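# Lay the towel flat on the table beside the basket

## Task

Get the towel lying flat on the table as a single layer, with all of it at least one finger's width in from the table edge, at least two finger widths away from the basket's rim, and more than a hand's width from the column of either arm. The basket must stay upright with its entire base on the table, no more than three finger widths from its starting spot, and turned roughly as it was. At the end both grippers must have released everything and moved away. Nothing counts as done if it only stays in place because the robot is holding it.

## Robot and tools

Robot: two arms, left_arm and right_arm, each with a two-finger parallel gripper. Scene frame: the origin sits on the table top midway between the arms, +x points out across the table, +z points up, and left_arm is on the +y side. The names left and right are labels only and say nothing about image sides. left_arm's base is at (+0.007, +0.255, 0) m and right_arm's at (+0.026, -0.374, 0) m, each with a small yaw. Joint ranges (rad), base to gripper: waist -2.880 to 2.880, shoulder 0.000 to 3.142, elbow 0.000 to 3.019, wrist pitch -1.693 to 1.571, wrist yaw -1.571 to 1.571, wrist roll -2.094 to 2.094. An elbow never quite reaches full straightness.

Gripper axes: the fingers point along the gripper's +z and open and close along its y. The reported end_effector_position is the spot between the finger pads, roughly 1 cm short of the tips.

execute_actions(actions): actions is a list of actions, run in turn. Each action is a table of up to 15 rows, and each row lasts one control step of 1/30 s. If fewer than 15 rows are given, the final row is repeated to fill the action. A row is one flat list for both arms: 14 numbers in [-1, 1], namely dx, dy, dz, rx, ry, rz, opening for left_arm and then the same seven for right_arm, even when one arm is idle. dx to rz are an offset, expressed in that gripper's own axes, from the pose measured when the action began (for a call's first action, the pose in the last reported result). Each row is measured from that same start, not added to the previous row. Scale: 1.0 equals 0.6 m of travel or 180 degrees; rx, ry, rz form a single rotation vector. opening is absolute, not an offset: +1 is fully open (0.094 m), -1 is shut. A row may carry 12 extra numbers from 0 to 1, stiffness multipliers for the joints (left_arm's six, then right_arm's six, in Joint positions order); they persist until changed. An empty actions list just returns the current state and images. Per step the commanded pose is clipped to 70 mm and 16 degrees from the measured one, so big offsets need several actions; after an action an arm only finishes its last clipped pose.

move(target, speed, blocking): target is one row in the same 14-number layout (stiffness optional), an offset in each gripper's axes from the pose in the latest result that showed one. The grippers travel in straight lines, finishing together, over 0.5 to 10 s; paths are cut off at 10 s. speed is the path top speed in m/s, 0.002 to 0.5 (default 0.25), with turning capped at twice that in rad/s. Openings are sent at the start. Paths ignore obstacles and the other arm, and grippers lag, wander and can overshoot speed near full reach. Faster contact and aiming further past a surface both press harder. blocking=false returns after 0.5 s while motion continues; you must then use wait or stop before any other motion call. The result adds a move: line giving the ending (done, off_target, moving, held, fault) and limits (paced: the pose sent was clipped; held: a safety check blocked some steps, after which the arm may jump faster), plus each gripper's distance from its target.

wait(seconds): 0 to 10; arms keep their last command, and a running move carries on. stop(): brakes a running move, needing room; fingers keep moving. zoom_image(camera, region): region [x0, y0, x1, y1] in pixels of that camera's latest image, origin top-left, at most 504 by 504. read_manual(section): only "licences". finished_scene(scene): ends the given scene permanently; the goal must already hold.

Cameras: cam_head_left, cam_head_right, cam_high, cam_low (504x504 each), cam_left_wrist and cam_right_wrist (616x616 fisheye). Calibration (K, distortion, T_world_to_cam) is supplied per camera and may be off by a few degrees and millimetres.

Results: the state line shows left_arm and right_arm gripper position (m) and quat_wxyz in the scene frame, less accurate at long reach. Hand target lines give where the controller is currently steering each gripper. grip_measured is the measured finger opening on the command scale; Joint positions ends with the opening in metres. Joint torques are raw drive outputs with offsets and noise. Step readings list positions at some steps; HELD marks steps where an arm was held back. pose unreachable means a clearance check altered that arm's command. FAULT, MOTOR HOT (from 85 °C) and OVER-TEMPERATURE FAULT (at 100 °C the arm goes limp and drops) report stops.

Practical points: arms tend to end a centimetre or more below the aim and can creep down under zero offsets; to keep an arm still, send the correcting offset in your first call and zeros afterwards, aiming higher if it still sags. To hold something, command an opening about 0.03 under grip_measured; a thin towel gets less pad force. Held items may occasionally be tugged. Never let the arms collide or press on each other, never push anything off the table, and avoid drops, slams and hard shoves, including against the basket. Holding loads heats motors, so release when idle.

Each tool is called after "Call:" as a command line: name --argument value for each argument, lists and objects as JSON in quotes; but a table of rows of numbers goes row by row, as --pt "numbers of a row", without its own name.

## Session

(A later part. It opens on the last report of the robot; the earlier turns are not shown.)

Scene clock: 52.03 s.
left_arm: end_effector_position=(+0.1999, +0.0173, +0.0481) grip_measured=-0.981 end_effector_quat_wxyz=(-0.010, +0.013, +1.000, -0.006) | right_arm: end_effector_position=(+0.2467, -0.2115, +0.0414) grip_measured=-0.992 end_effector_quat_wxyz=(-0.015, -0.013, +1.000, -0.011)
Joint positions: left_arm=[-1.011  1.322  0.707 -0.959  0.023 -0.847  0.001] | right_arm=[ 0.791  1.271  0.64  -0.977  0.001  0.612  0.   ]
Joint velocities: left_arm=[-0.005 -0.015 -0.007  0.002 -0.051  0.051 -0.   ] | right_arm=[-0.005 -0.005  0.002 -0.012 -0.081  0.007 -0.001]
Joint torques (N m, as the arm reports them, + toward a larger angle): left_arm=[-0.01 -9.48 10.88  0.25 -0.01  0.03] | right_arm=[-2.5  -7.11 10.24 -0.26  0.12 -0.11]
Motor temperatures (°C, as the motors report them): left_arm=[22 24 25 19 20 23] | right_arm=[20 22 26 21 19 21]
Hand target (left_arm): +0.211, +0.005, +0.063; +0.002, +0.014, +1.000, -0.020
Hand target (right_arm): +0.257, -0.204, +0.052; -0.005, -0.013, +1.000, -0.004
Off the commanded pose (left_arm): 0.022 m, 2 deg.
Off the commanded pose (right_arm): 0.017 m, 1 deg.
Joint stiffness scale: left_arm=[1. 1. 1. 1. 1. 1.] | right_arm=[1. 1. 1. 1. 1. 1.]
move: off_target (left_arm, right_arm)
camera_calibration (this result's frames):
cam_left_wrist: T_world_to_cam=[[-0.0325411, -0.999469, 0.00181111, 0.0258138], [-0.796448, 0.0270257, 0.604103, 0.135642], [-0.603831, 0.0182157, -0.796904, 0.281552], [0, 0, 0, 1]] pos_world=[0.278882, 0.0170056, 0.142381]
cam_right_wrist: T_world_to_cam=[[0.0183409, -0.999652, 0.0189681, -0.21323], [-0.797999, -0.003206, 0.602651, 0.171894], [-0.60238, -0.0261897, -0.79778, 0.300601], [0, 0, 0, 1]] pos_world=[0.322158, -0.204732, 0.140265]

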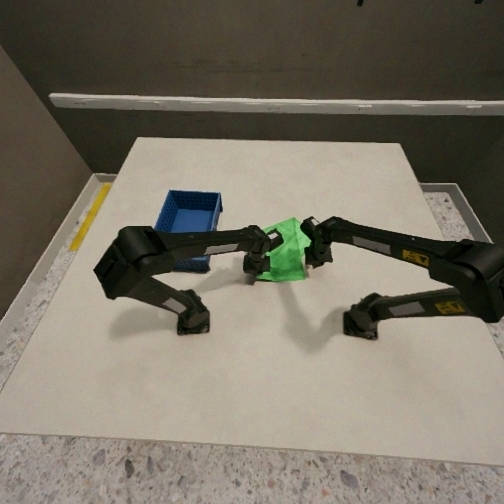

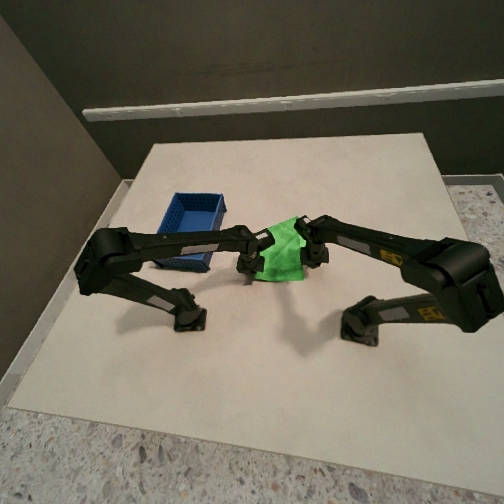

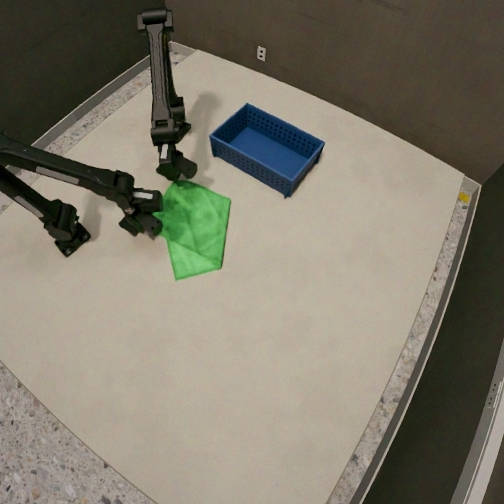

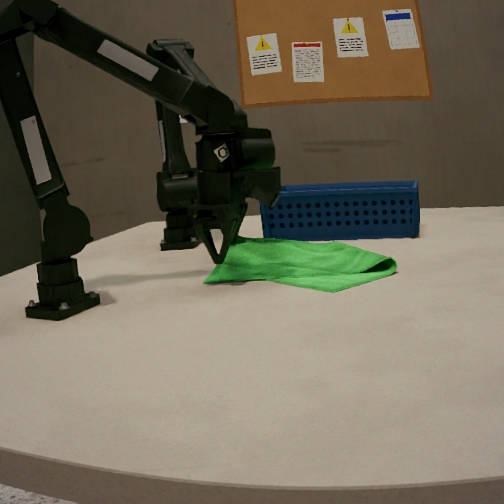

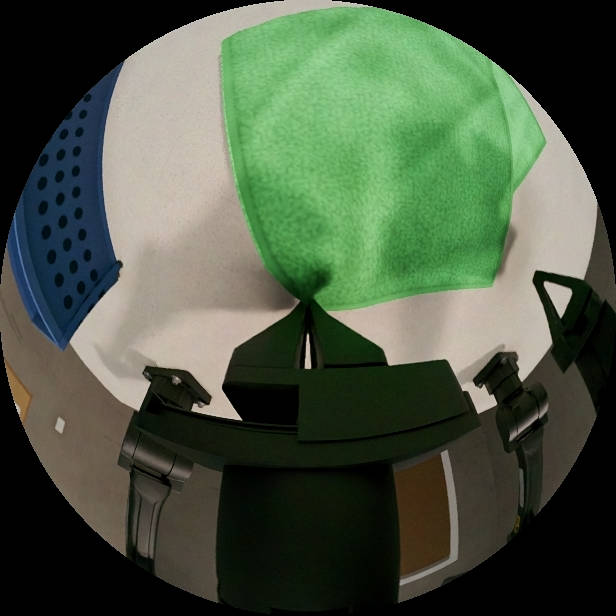

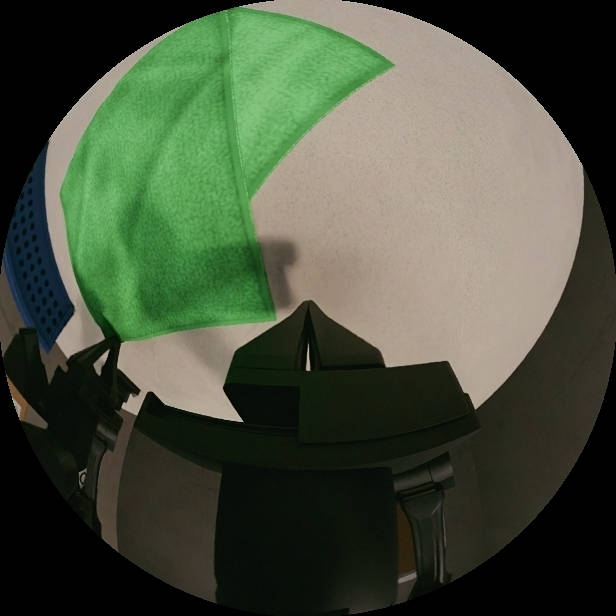

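Call:
move --target '[0,0,-0.005,0,0,0,-1,0.035,0.085,0,0,0,0,0]' --speed 0.08

Call:
move --target '[0,0,0,0,0,0,-1,0,0,0.07,0,0,0,0]' --speed 0.04

Scene clock: 56.57 s.
left_arm: end_effector_position=(+0.1999, +0.0173, +0.0481) grip_measured=-0.981 end_effector_quat_wxyz=(-0.010, +0.013, +1.000, -0.006) | right_arm: end_effector_position=(+0.2143, -0.1756, +0.0340) grip_measured=-0.002 end_effector_quat_wxyz=(-0.024, -0.017, +0.999, -0.023)
Joint positions: left_arm=[-1.011  1.322  0.707 -0.959  0.023 -0.847  0.001] | right_arm=[ 0.966  1.308  0.646 -0.977 -0.003  0.778  0.047]
Joint velocities: left_arm=[-0.015  0.005 -0.022 -0.007 -0.007 -0.037  0.   ] | right_arm=[-0.024 -0.005 -0.002 -0.017 -0.022  0.022 -0.001]
Joint torques (N m, as the arm reports them, + toward a larger angle): left_arm=[-0.17 -9.71  7.94  0.19 -0.01  0.03] | right_arm=[-2.05 -6.08 10.44  0.41  0.09 -0.02]
Motor temperatures (°C, as the motors report them): left_arm=[22 24 26 19 20 23] | right_arm=[20 22 27 21 19 21]
Hand target (left_arm): +0.200, +0.017, +0.051; -0.010, +0.013, +1.000, -0.006
Hand target (right_arm): +0.225, -0.162, +0.042; -0.014, -0.013, +1.000, -0.011
Off the commanded pose (left_arm): 0.003 m, 0 deg.
Off the commanded pose (right_arm): 0.019 m, 2 deg.
Joint stiffness scale: left_arm=[1. 1. 1. 1. 1. 1.] | right_arm=[1. 1. 1. 1. 1. 1.]
move: off_target (right_arm)
camera_calibration (this result's frames):
cam_left_wrist: T_world_to_cam=[[-0.0325411, -0.999469, 0.00181111, 0.0258138], [-0.796448, 0.0270257, 0.604103, 0.135642], [-0.603831, 0.0182157, -0.796904, 0.281552], [0, 0, 0, 1]] pos_world=[0.278882, 0.0170056, 0.142381]
cam_right_wrist: T_world_to_cam=[[0.0273408, -0.998726, 0.04242, -0.179108], [-0.786332, 0.00471356, 0.617786, 0.148954], [-0.617199, -0.0502469, -0.785201, 0.274673], [0, 0, 0, 1]] pos_world=[0.291552, -0.16578, 0.13125]

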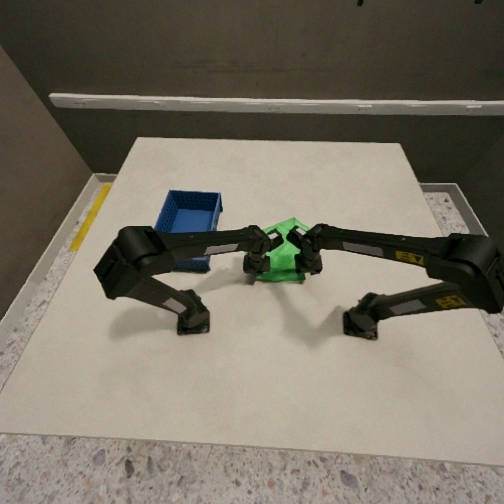

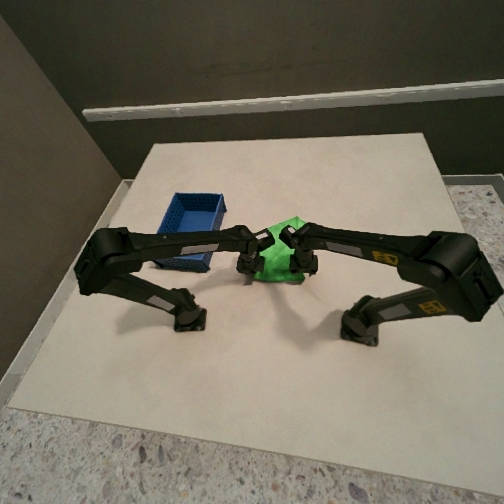

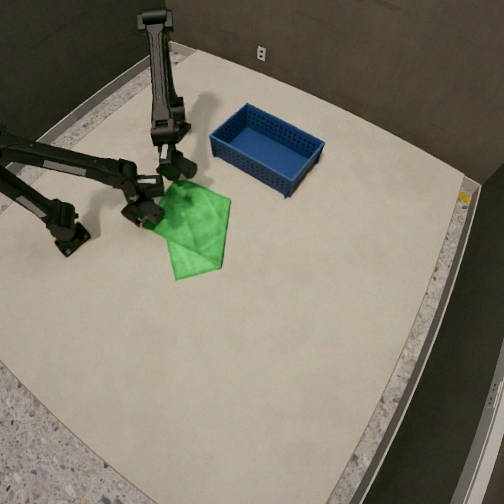

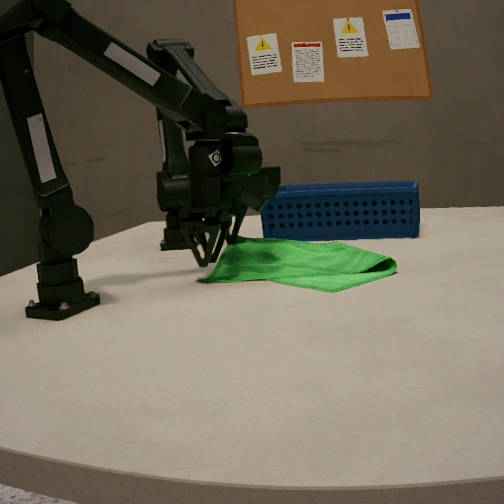

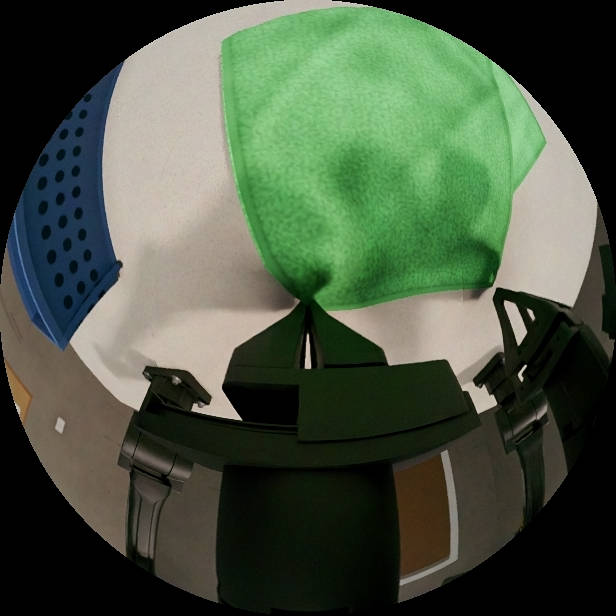

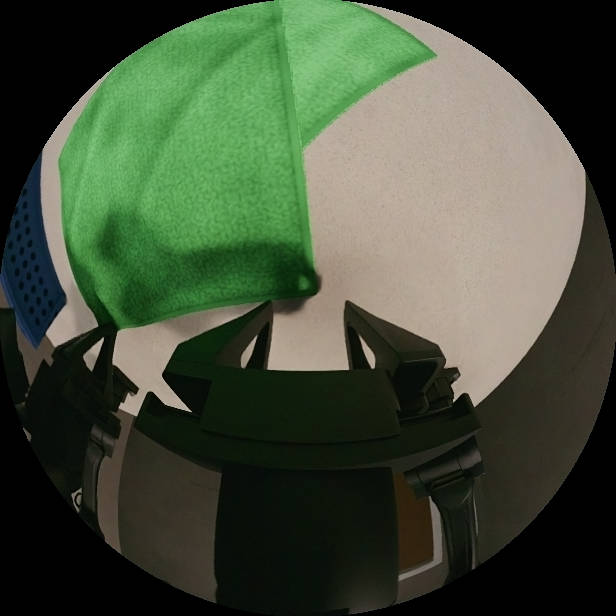

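Scene clock: 57.83 s.
left_arm: end_effector_position=(+0.1999, +0.0173, +0.0481) grip_measured=-0.981 end_effector_quat_wxyz=(-0.010, +0.013, +1.000, -0.006) | right_arm: end_effector_position=(+0.2126, -0.1774, +0.0050) grip_measured=-0.002 end_effector_quat_wxyz=(-0.022, -0.017, +0.999, -0.021)
Joint positions: left_arm=[-1.011  1.322  0.707 -0.959  0.023 -0.847  0.001] | right_arm=[ 0.966  1.365  0.599 -0.866 -0.003  0.778  0.047]
Joint velocities: left_arm=[-0.005 -0.005  0.007  0.002 -0.022 -0.066  0.001] | right_arm=[-0.015 -0.015  0.012 -0.022  0.051 -0.037 -0.   ]
Joint torques (N m, as the arm reports them, + toward a larger angle): left_arm=[-0.01 -9.09  7.58  0.55 -0.02  0.02] | right_arm=[-2.55 -4.62  5.45  1.59  0.15 -0.09]
Motor temperatures (°C, as the motors report them): left_arm=[22 24 26 19 20 23] | right_arm=[20 22 27 21 19 21]
Hand target (left_arm): +0.200, +0.017, +0.048; -0.010, +0.013, +1.000, -0.006
Hand target (right_arm): +0.211, -0.178, -0.007; -0.024, -0.017, +0.999, -0.023
Off the commanded pose (left_arm): 0.000 m, 0 deg.
Off the commanded pose (right_arm): 0.013 m, 0 deg.
Joint stiffness scale: left_arm=[1. 1. 1. 1. 1. 1.] | right_arm=[1. 1. 1. 1. 1. 1.]
move: off_target (right_arm)
camera_calibration (this result's frames):
cam_left_wrist: T_world_to_cam=[[-0.0325411, -0.999469, 0.00181111, 0.0258138], [-0.796448, 0.0270257, 0.604103, 0.135642], [-0.603831, 0.0182157, -0.796904, 0.281552], [0, 0, 0, 1]] pos_world=[0.278882, 0.0170056, 0.142381]
cam_right_wrist: T_world_to_cam=[[0.0271718, -0.998904, 0.0381085, -0.179615], [-0.788918, 0.00198339, 0.614495, 0.165618], [-0.613897, -0.0467614, -0.788, 0.250671], [0, 0, 0, 1]] pos_world=[0.289426, -0.168025, 0.102602]

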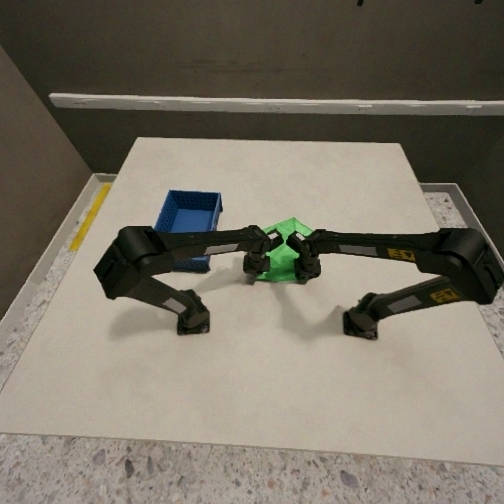

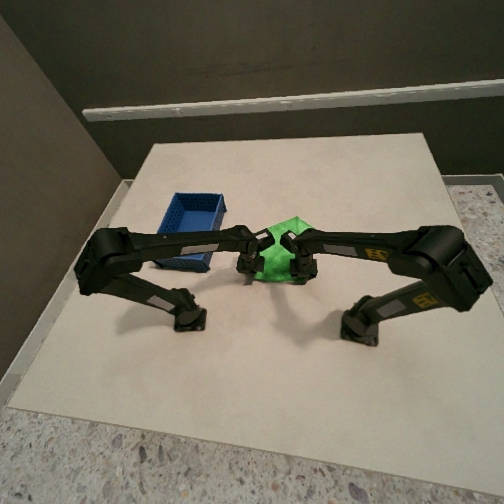

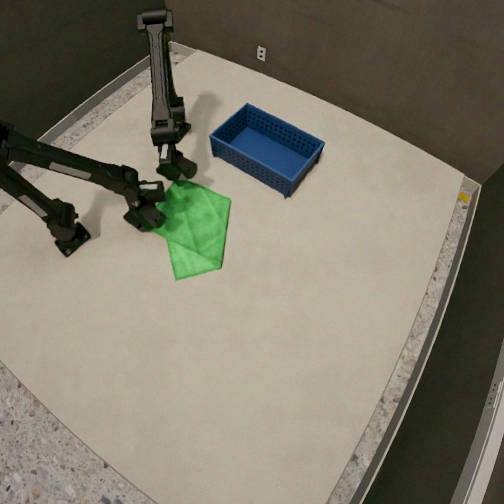

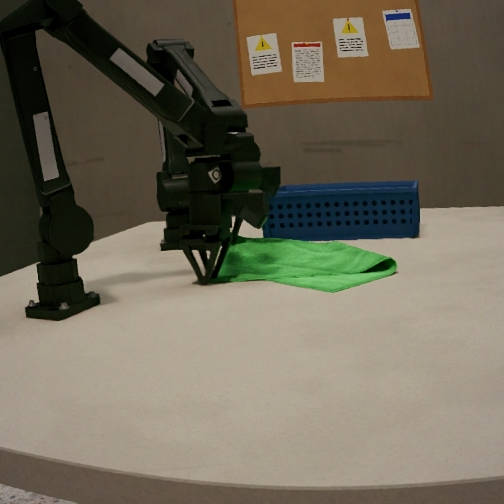

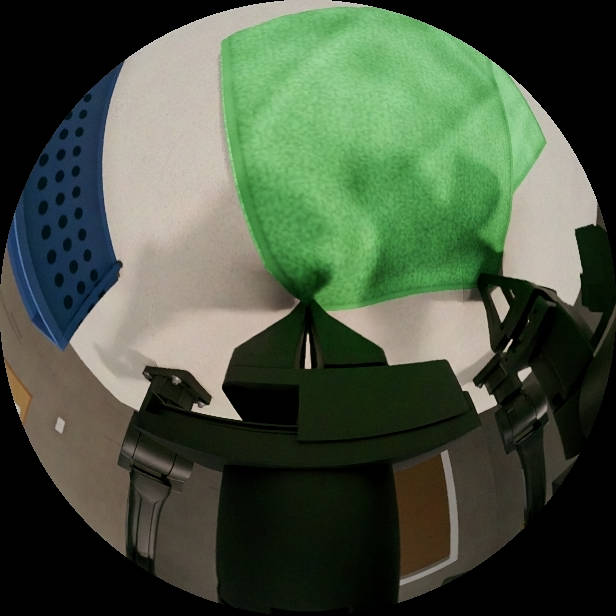

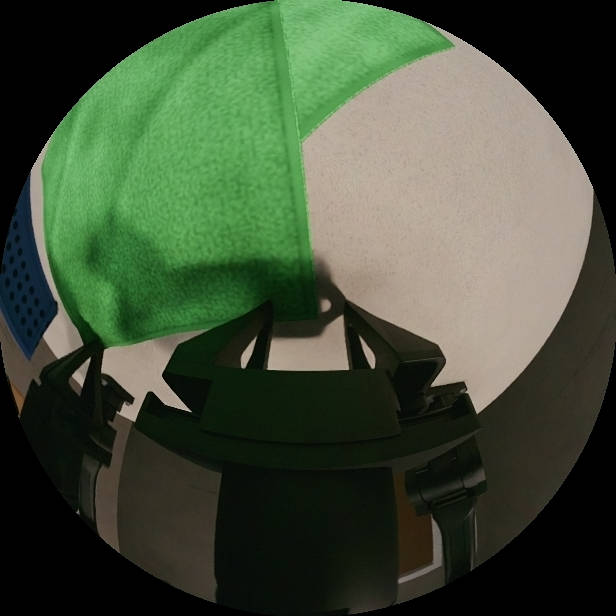

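Call:
execute_actions --actions '[[[0,0,0,0,0,0,-1,-0.005,0.005,0.02,0,0,0,-0.4]],[[0,0,0,0,0,0,-1,0,0.005,0.02,0,0,0,-0.75]],[[0,0,0,0,0,0,-1,0,0,0.02,0,0,0,-1]],[[0,0,0,0,0,0,-1,0,0,-0.04,0,0,0,-1]],[[0,0,0,0,0,0,-1,0,0,-0.04,0,0,0,-1]]]'

Scene clock: 64.17 s.
left_arm: end_effector_position=(+0.1996, +0.0170, +0.0481) grip_measured=-0.981 end_effector_quat_wxyz=(-0.011, +0.013, +1.000, -0.007) | right_arm: end_effector_position=(+0.2055, -0.1768, +0.0370) grip_measured=-0.978 end_effector_quat_wxyz=(-0.019, -0.019, +1.000, -0.000)
Joint positions: left_arm=[-1.011  1.322  0.707 -0.959  0.025 -0.847  0.001] | right_arm=[ 0.971  1.252  0.61  -0.956 -0.027  0.778  0.001]
Joint velocities: left_arm=[-0.005  0.005  0.002 -0.007 -0.022 -0.022 -0.001] | right_arm=[-0.024 -0.005  0.002 -0.012 -0.037 -0.022 -0.001]
Joint torques (N m, as the arm reports them, + toward a larger angle): left_arm=[-0.01 -9.22  7.61  0.55 -0.09  0.03] | right_arm=[-2.73 -5.81  9.72 -0.45  0.21 -0.14]
Motor temperatures (°C, as the motors report them): left_arm=[22 24 25 19 20 23] | right_arm=[20 22 26 21 19 21]
Hand target (left_arm): +0.200, +0.017, +0.048; -0.010, +0.013, +1.000, -0.006
Hand target (right_arm): +0.212, -0.172, +0.044; -0.016, -0.019, +1.000, +0.001
Off the commanded pose (left_arm): 0.000 m, 0 deg.
Off the commanded pose (right_arm): 0.011 m, 0 deg.
Joint stiffness scale: left_arm=[1. 1. 1. 1. 1. 1.] | right_arm=[1. 1. 1. 1. 1. 1.]
Step readings (end_effector_position; steps 1 to 15: 1st action; 16 to 30: 2nd action; 31 to 45: 3rd action; 46 to 60: 4th action; 61 to 75: 5th action):
0: left_arm (+0.1999, +0.0173, +0.0481) | right_arm (+0.2126, -0.1774, +0.0050)
1: left_arm (+0.1999, +0.0173, +0.0481) | right_arm (+0.2126, -0.1763, +0.0049)
2: left_arm (+0.1999, +0.0173, +0.0481) | right_arm (+0.2140, -0.1741, +0.0046)
4: left_arm (+0.1999, +0.0173, +0.0481) | right_arm (+0.2144, -0.1728, +0.0043)
8: left_arm (+0.1999, +0.0173, +0.0481) | right_arm (+0.2143, -0.1728, +0.0043)
15: left_arm (+0.1999, +0.0173, +0.0481) | right_arm (+0.2143, -0.1728, +0.0043)
16: left_arm (+0.1999, +0.0173, +0.0481) | right_arm (+0.2143, -0.1712, +0.0042)
17: left_arm (+0.1999, +0.0173, +0.0481) | right_arm (+0.2153, -0.1696, +0.0042)
19: left_arm (+0.1999, +0.0173, +0.0481) | right_arm (+0.2156, -0.1678, +0.0041)
23: left_arm (+0.1999, +0.0173, +0.0481) | right_arm (+0.2156, -0.1678, +0.0041)
30: left_arm (+0.1999, +0.0173, +0.0481) | right_arm (+0.2156, -0.1678, +0.0041)
31: left_arm (+0.1999, +0.0173, +0.0481) | right_arm (+0.2158, -0.1663, +0.0041)
32: left_arm (+0.1999, +0.0173, +0.0481) | right_arm (+0.2167, -0.1653, +0.0041)
34: left_arm (+0.1999, +0.0173, +0.0481) | right_arm (+0.2167, -0.1653, +0.0040)
38: left_arm (+0.1999, +0.0173, +0.0481) | right_arm (+0.2167, -0.1653, +0.0040)
45: left_arm (+0.1999, +0.0173, +0.0481) | right_arm (+0.2167, -0.1653, +0.0040)
46: left_arm (+0.1999, +0.0173, +0.0481) | right_arm (+0.2157, -0.1664, +0.0058)
47: left_arm (+0.1999, +0.0173, +0.0481) | right_arm (+0.2134, -0.1689, +0.0083)
49: left_arm (+0.1999, +0.0173, +0.0481) | right_arm (+0.2109, -0.1716, +0.0140)
53: left_arm (+0.1999, +0.0173, +0.0481) | right_arm (+0.2109, -0.1715, +0.0205)
60: left_arm (+0.1999, +0.0173, +0.0481) | right_arm (+0.2107, -0.1718, +0.0206)
61: left_arm (+0.1999, +0.0173, +0.0481) | right_arm (+0.2094, -0.1731, +0.0217)
62: left_arm (+0.1998, +0.0172, +0.0481) | right_arm (+0.2071, -0.1755, +0.0237)
64: left_arm (+0.1996, +0.0171, +0.0481) | right_arm (+0.2043, -0.1780, +0.0288)
68: left_arm (+0.1996, +0.0170, +0.0481) | right_arm (+0.2054, -0.1769, +0.0364)
75: end_effector_position above
camera_calibration (this result's frames):
cam_left_wrist: T_world_to_cam=[[-0.0325288, -0.999465, 0.00333577, 0.0254759], [-0.795386, 0.0279076, 0.60546, 0.135111], [-0.605229, 0.0170417, -0.795869, 0.281631], [0, 0, 0, 1]] pos_world=[0.278745, 0.0168922, 0.142252]
cam_right_wrist: T_world_to_cam=[[0.030959, -0.999516, -0.00313926, -0.179411], [-0.79226, -0.0264541, 0.60961, 0.136242], [-0.609398, -0.0163858, -0.792695, 0.276206], [0, 0, 0, 1]] pos_world=[0.281813, -0.171194, 0.135329]

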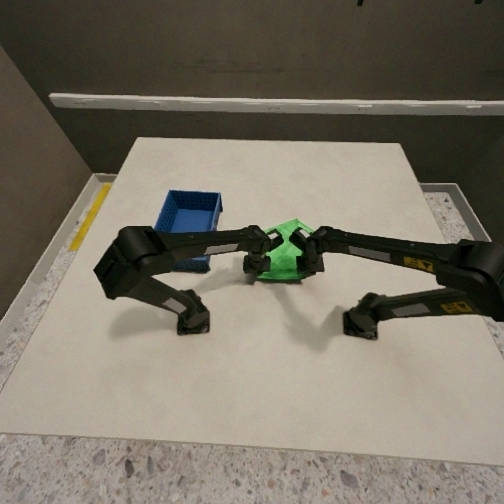

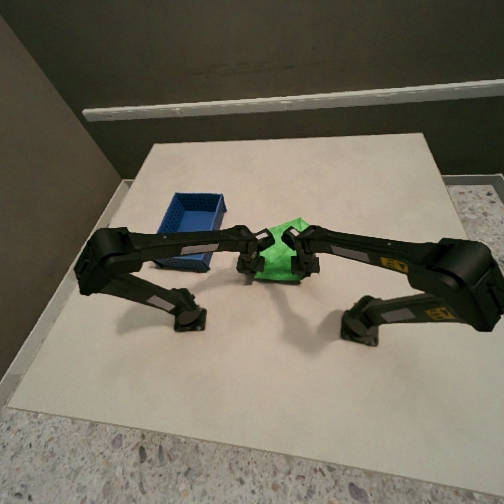

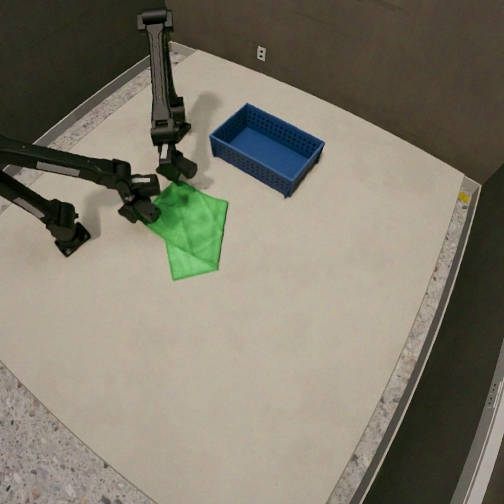

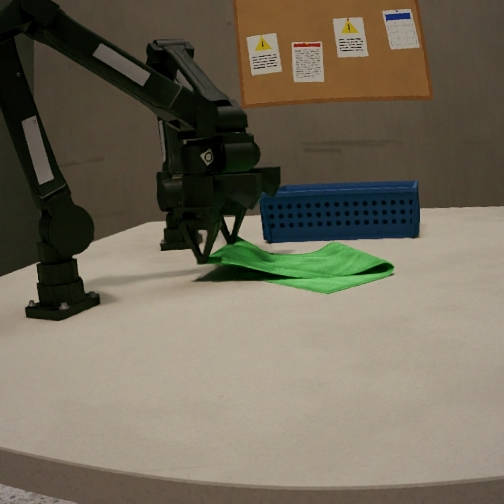

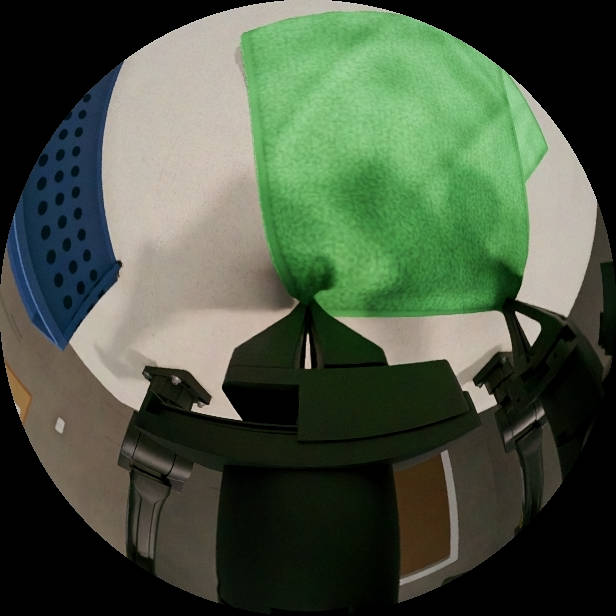

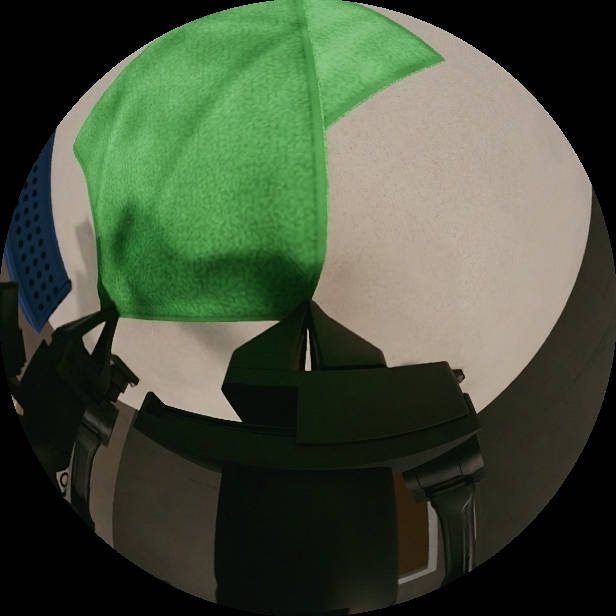

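Call:
move --target '[-0.36,-0.01,-0.55,0,0,0,-1,-0.35,-0.012,-0.57,0,0,0,-1]' --speed 0.12

Scene clock: 71.13 s.
left_arm: end_effector_position=(+0.4089, +0.0076, +0.3636) grip_measured=-0.981 end_effector_quat_wxyz=(+0.054, +0.010, +0.997, -0.047) | right_arm: end_effector_position=(+0.4247, -0.1754, +0.3587) grip_measured=-0.978 end_effector_quat_wxyz=(+0.056, -0.017, +0.997, +0.041)
Joint positions: left_arm=[-0.678  1.511  1.76  -1.68   0.025 -0.523  0.001] | right_arm=[ 0.607  1.442  1.673 -1.666 -0.027  0.422  0.001]
Joint velocities: left_arm=[ 0.005  0.034 -0.007 -0.002  0.11   0.022 -0.001] | right_arm=[-0.005  0.024  0.012 -0.007 -0.081 -0.007 -0.001]
Joint torques (N m, as the arm reports them, + toward a larger angle): left_arm=[  0.61 -13.27  13.31   0.49  -0.11   0.17] | right_arm=[ -3.79 -10.46  12.54   0.     0.29  -0.21]
Motor temperatures (°C, as the motors report them): left_arm=[22 24 26 19 20 23] | right_arm=[20 22 27 21 19 21]
Hand target (left_arm): +0.420, +0.008, +0.375; +0.065, +0.013, +0.997, -0.049
Hand target (right_arm): +0.433, -0.177, +0.368; +0.063, -0.017, +0.997, +0.040
Off the commanded pose (left_arm): 0.017 m, 9 deg.
Off the commanded pose (right_arm): 0.013 m, 10 deg.
Joint stiffness scale: left_arm=[1. 1. 1. 1. 1. 1.] | right_arm=[1. 1. 1. 1. 1. 1.]
joint sent to its limit (left arm) — the command would take joint 4 (wrist pitch) past its lower limit, so that joint was sent only as far as its limit.
joint sent to its limit (right arm) — the command would take joint 4 (wrist pitch) past its lower limit, so that joint was sent only as far as its limit.
move: off_target (left_arm, right_arm)
camera_calibration (this result's frames):
cam_left_wrist: T_world_to_cam=[[-0.0292366, -0.996344, 0.0802722, -0.00748538], [-0.866748, 0.0652706, 0.494458, 0.18011], [-0.497889, -0.0551195, -0.865487, 0.641574], [0, 0, 0, 1]] pos_world=[0.475324, 0.0161494, 0.466818]
cam_right_wrist: T_world_to_cam=[[0.0303924, -0.996055, -0.0833655, -0.154198], [-0.87357, -0.0670017, 0.482064, 0.18701], [-0.485749, 0.0581745, -0.872161, 0.653921], [0, 0, 0, 1]] pos_world=[0.485694, -0.179101, 0.467318]

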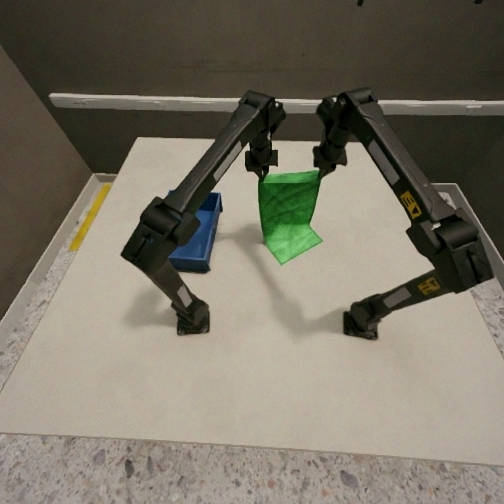

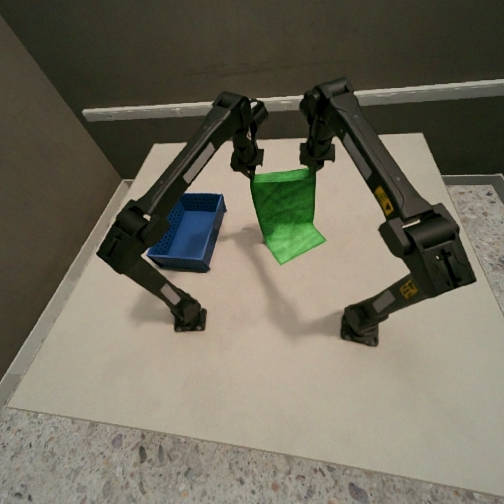

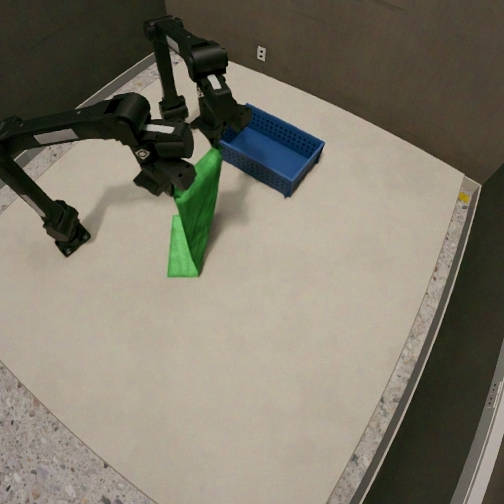

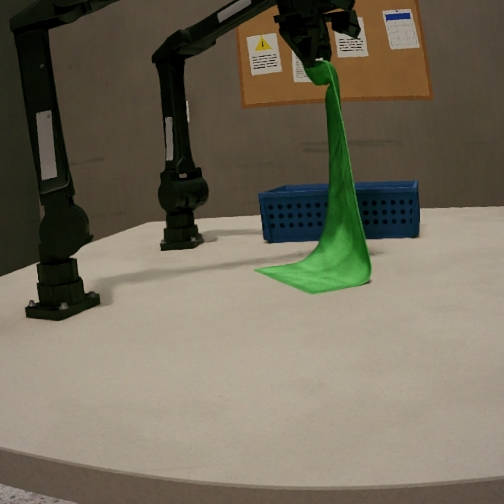

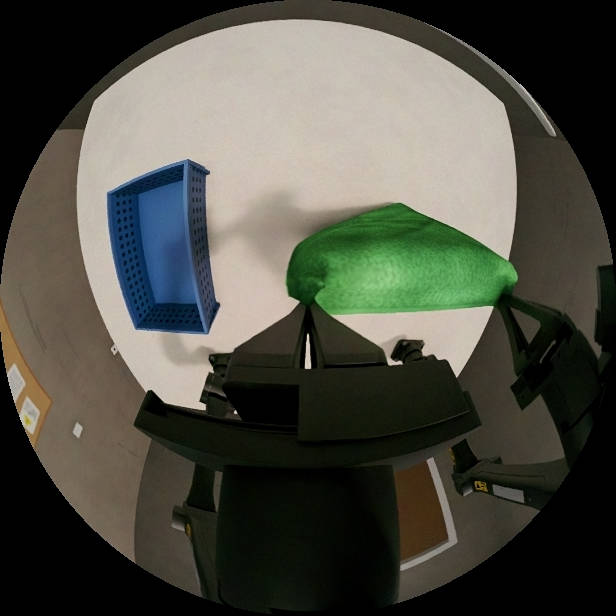

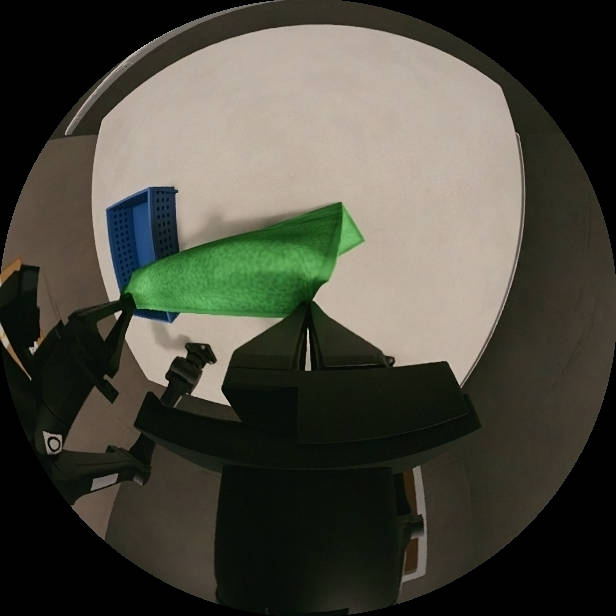

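Call:
move --target '[0.105,-0.005,-0.27,0,-0.14,0,-1,0.128,0.02,-0.28,0,-0.14,0,-1]' --speed 0.1

Scene clock: 78.93 s.
left_arm: end_effector_position=(+0.3310, +0.0162, +0.4941) grip_measured=-0.981 end_effector_quat_wxyz=(+0.254, +0.013, +0.967, -0.034) | right_arm: end_effector_position=(+0.3337, -0.1737, +0.5002) grip_measured=-0.978 end_effector_quat_wxyz=(+0.267, -0.016, +0.963, +0.039)
Joint positions: left_arm=[-0.891  1.262  1.809 -1.68  -0.286 -0.663  0.001] | right_arm=[ 0.859  1.161  1.737 -1.666  0.273  0.605  0.001]
Joint velocities: left_arm=[-0.015 -0.005  0.002 -0.007 -0.066  0.081  0.001] | right_arm=[-0.015 -0.005 -0.002  0.002  0.037  0.037 -0.002]
Joint torques (N m, as the arm reports them, + toward a larger angle): left_arm=[ -0.51 -10.66  12.57   0.97  -0.49  -0.15] | right_arm=[-2.14 -6.2  11.74  0.66  0.68  0.  ]
Motor temperatures (°C, as the motors report them): left_arm=[22 24 27 19 20 23] | right_arm=[20 22 29 21 19 21]
Hand target (left_arm): +0.328, +0.019, +0.516; +0.272, +0.002, +0.961, -0.048
Hand target (right_arm): +0.331, -0.177, +0.518; +0.282, -0.008, +0.958, +0.047
Off the commanded pose (left_arm): 0.024 m, 3 deg.
Off the commanded pose (right_arm): 0.019 m, 1 deg.
Joint stiffness scale: left_arm=[1. 1. 1. 1. 1. 1.] | right_arm=[1. 1. 1. 1. 1. 1.]
joint sent to its limit (left arm) — the command would take joint 4 (wrist pitch) past its lower limit, so that joint was sent only as far as its limit.
joint sent to its limit (right arm) — the command would take joint 4 (wrist pitch) past its lower limit, so that joint was sent only as far as its limit.
move: off_target (left_arm, right_arm)
camera_calibration (this result's frames):
cam_left_wrist: T_world_to_cam=[[-0.04262, -0.997996, 0.0467628, 0.00927941], [-0.992324, 0.0477233, 0.114083, 0.277257], [-0.116086, -0.0415417, -0.99237, 0.652254], [0, 0, 0, 1]] pos_world=[0.351242, 0.0231249, 0.615213]
cam_right_wrist: T_world_to_cam=[[0.0465199, -0.996301, -0.0722519, -0.148865], [-0.99588, -0.0518932, 0.0743648, 0.286791], [-0.0778391, 0.0684948, -0.99461, 0.659948], [0, 0, 0, 1]] pos_world=[0.343904, -0.178634, 0.624309]

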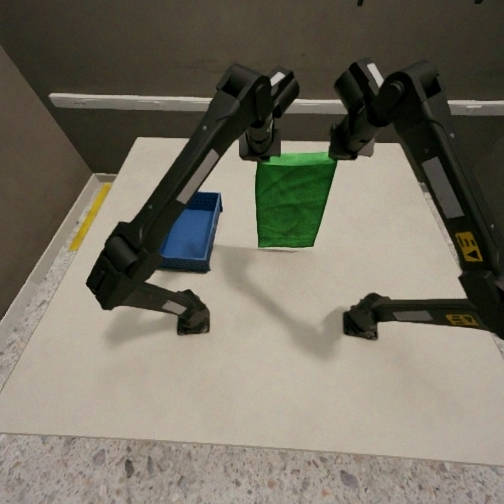

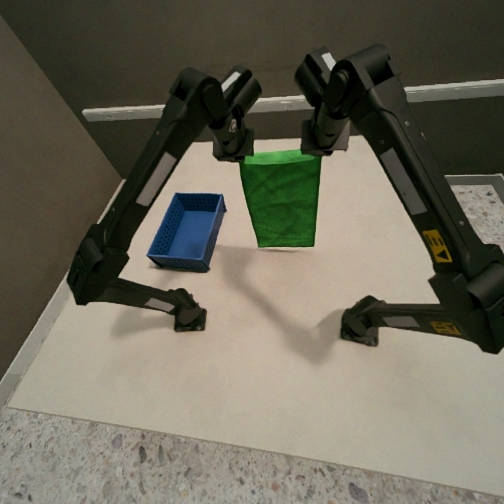

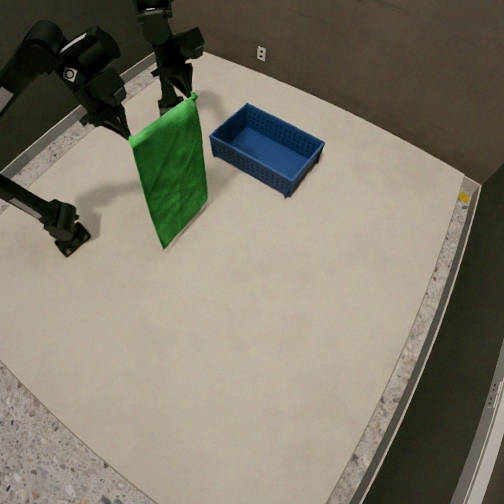

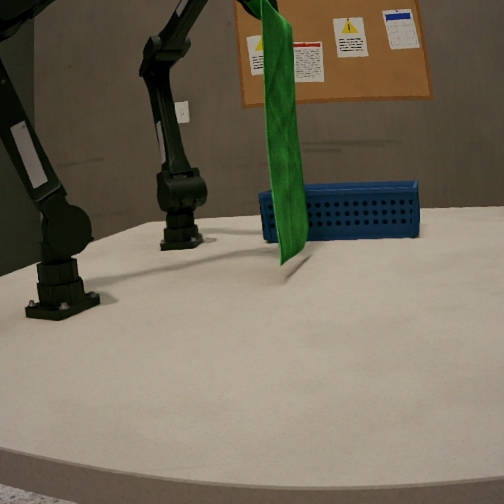

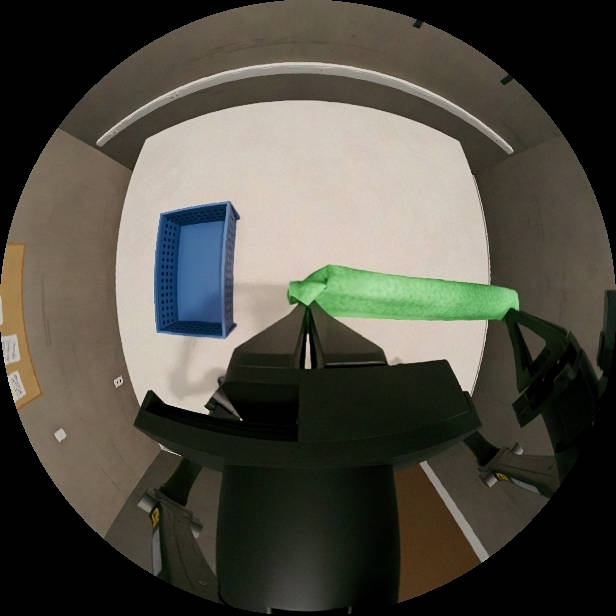

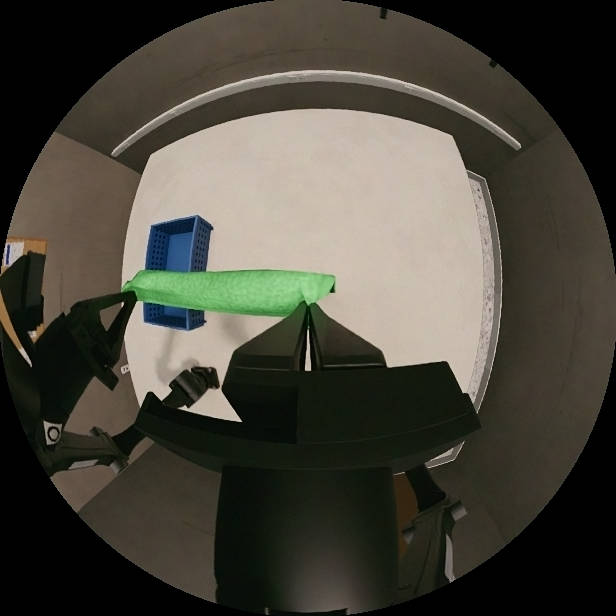

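Call:
move --target '[-0.46,0.02,0.26,0,0,0,-1,-0.46,-0.027,0.267,0,0,0,-1]' --speed 0.12

Scene clock: 87.17 s.
left_arm: end_effector_position=(+0.6434, +0.0088, +0.4837) grip_measured=-0.981 end_effector_quat_wxyz=(+0.295, +0.018, +0.954, -0.051) | right_arm: end_effector_position=(+0.6526, -0.1698, +0.4911) grip_measured=-0.978 end_effector_quat_wxyz=(+0.285, -0.018, +0.957, +0.050)
Joint positions: left_arm=[-0.534  2.042  2.752 -1.682 -0.117 -0.324  0.001] | right_arm=[ 0.491  1.955  2.635 -1.667  0.08   0.275  0.001]
Joint velocities: left_arm=[-0.005  0.015  0.022 -0.002 -0.051 -0.022 -0.001] | right_arm=[-0.005 -0.005 -0.002  0.002 -0.022  0.022 -0.001]
Joint torques (N m, as the arm reports them, + toward a larger angle): left_arm=[  0.94 -20.76  12.19   1.34  -0.11   0.19] | right_arm=[ -3.82 -18.62  11.64   0.9    0.2   -0.26]
Motor temperatures (°C, as the motors report them): left_arm=[22 24 28 19 20 23] | right_arm=[20 22 29 21 19 21]
Hand target (left_arm): +0.647, +0.018, +0.496; +0.309, +0.017, +0.949, -0.051
Hand target (right_arm): +0.654, -0.179, +0.503; +0.296, -0.016, +0.954, +0.049
Off the commanded pose (left_arm): 0.012 m, 5 deg.
Off the commanded pose (right_arm): 0.014 m, 3 deg.
Joint stiffness scale: left_arm=[1. 1. 1. 1. 1. 1.] | right_arm=[1. 1. 1. 1. 1. 1.]
joint sent to its limit (left arm) — the command would take joint 4 (wrist pitch) past its lower limit, so that joint was sent only as far as its limit.
joint sent to its limit (right arm) — the command would take joint 4 (wrist pitch) past its lower limit, so that joint was sent only as far as its limit.
move: off_target (left_arm, right_arm)
camera_calibration (this result's frames):
cam_left_wrist: T_world_to_cam=[[-0.0626316, -0.995186, 0.0753851, 0.0147137], [-0.997544, 0.0647957, 0.0266092, 0.634337], [-0.0313658, -0.0735333, -0.996799, 0.625881], [0, 0, 0, 1]] pos_world=[0.653332, 0.0195637, 0.60589]
cam_right_wrist: T_world_to_cam=[[0.0585222, -0.994037, -0.0920085, -0.158228], [-0.997452, -0.0619908, 0.0353019, 0.623755], [-0.0407951, 0.0897081, -0.995132, 0.65515], [0, 0, 0, 1]] pos_world=[0.658153, -0.177389, 0.615383]

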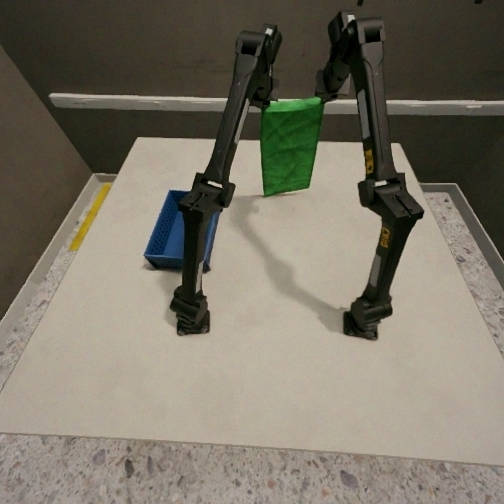

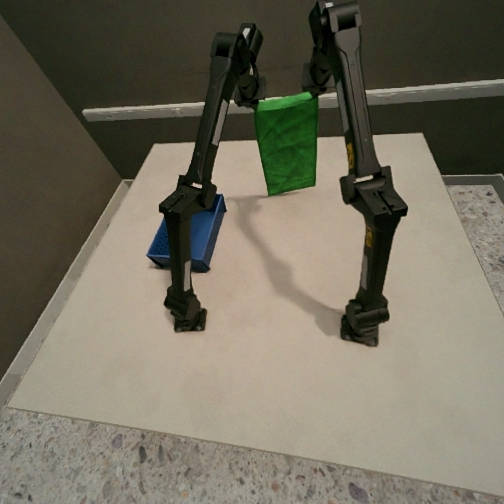

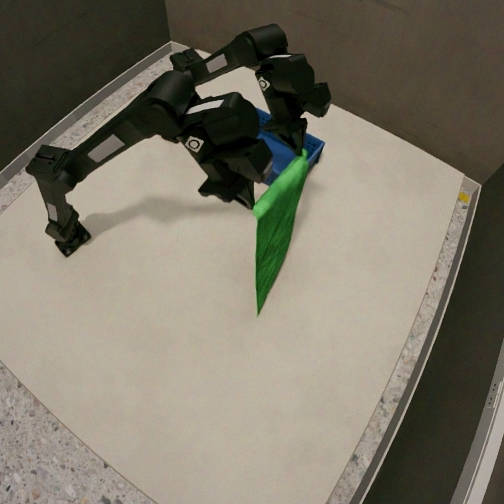

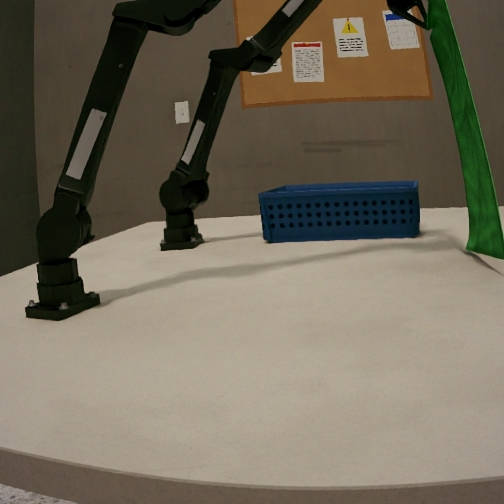

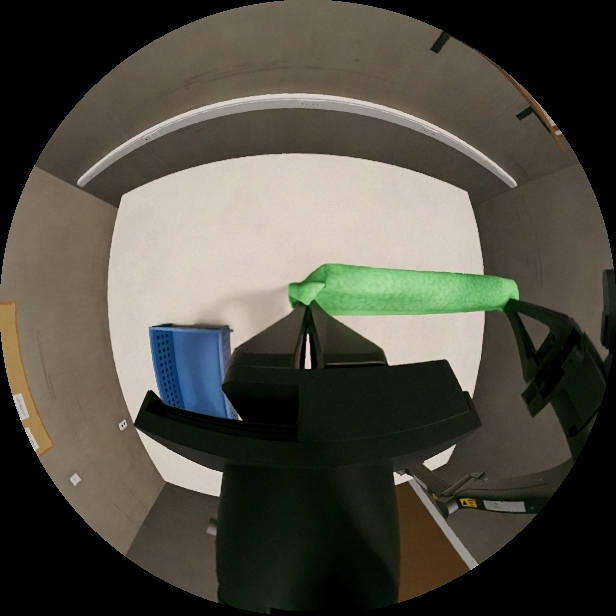

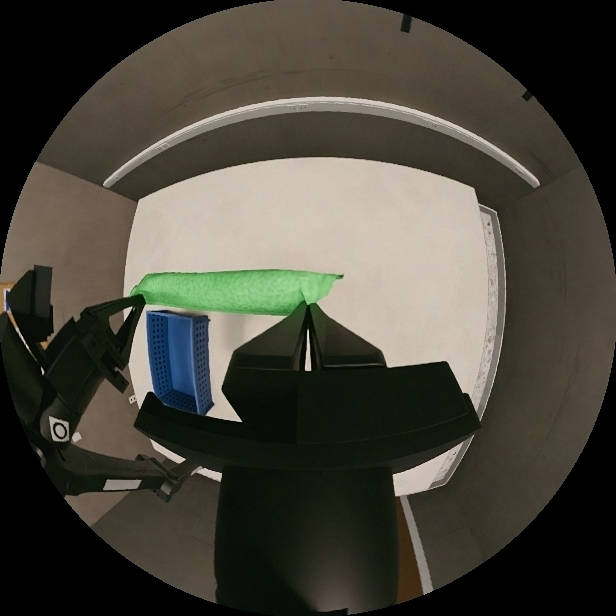

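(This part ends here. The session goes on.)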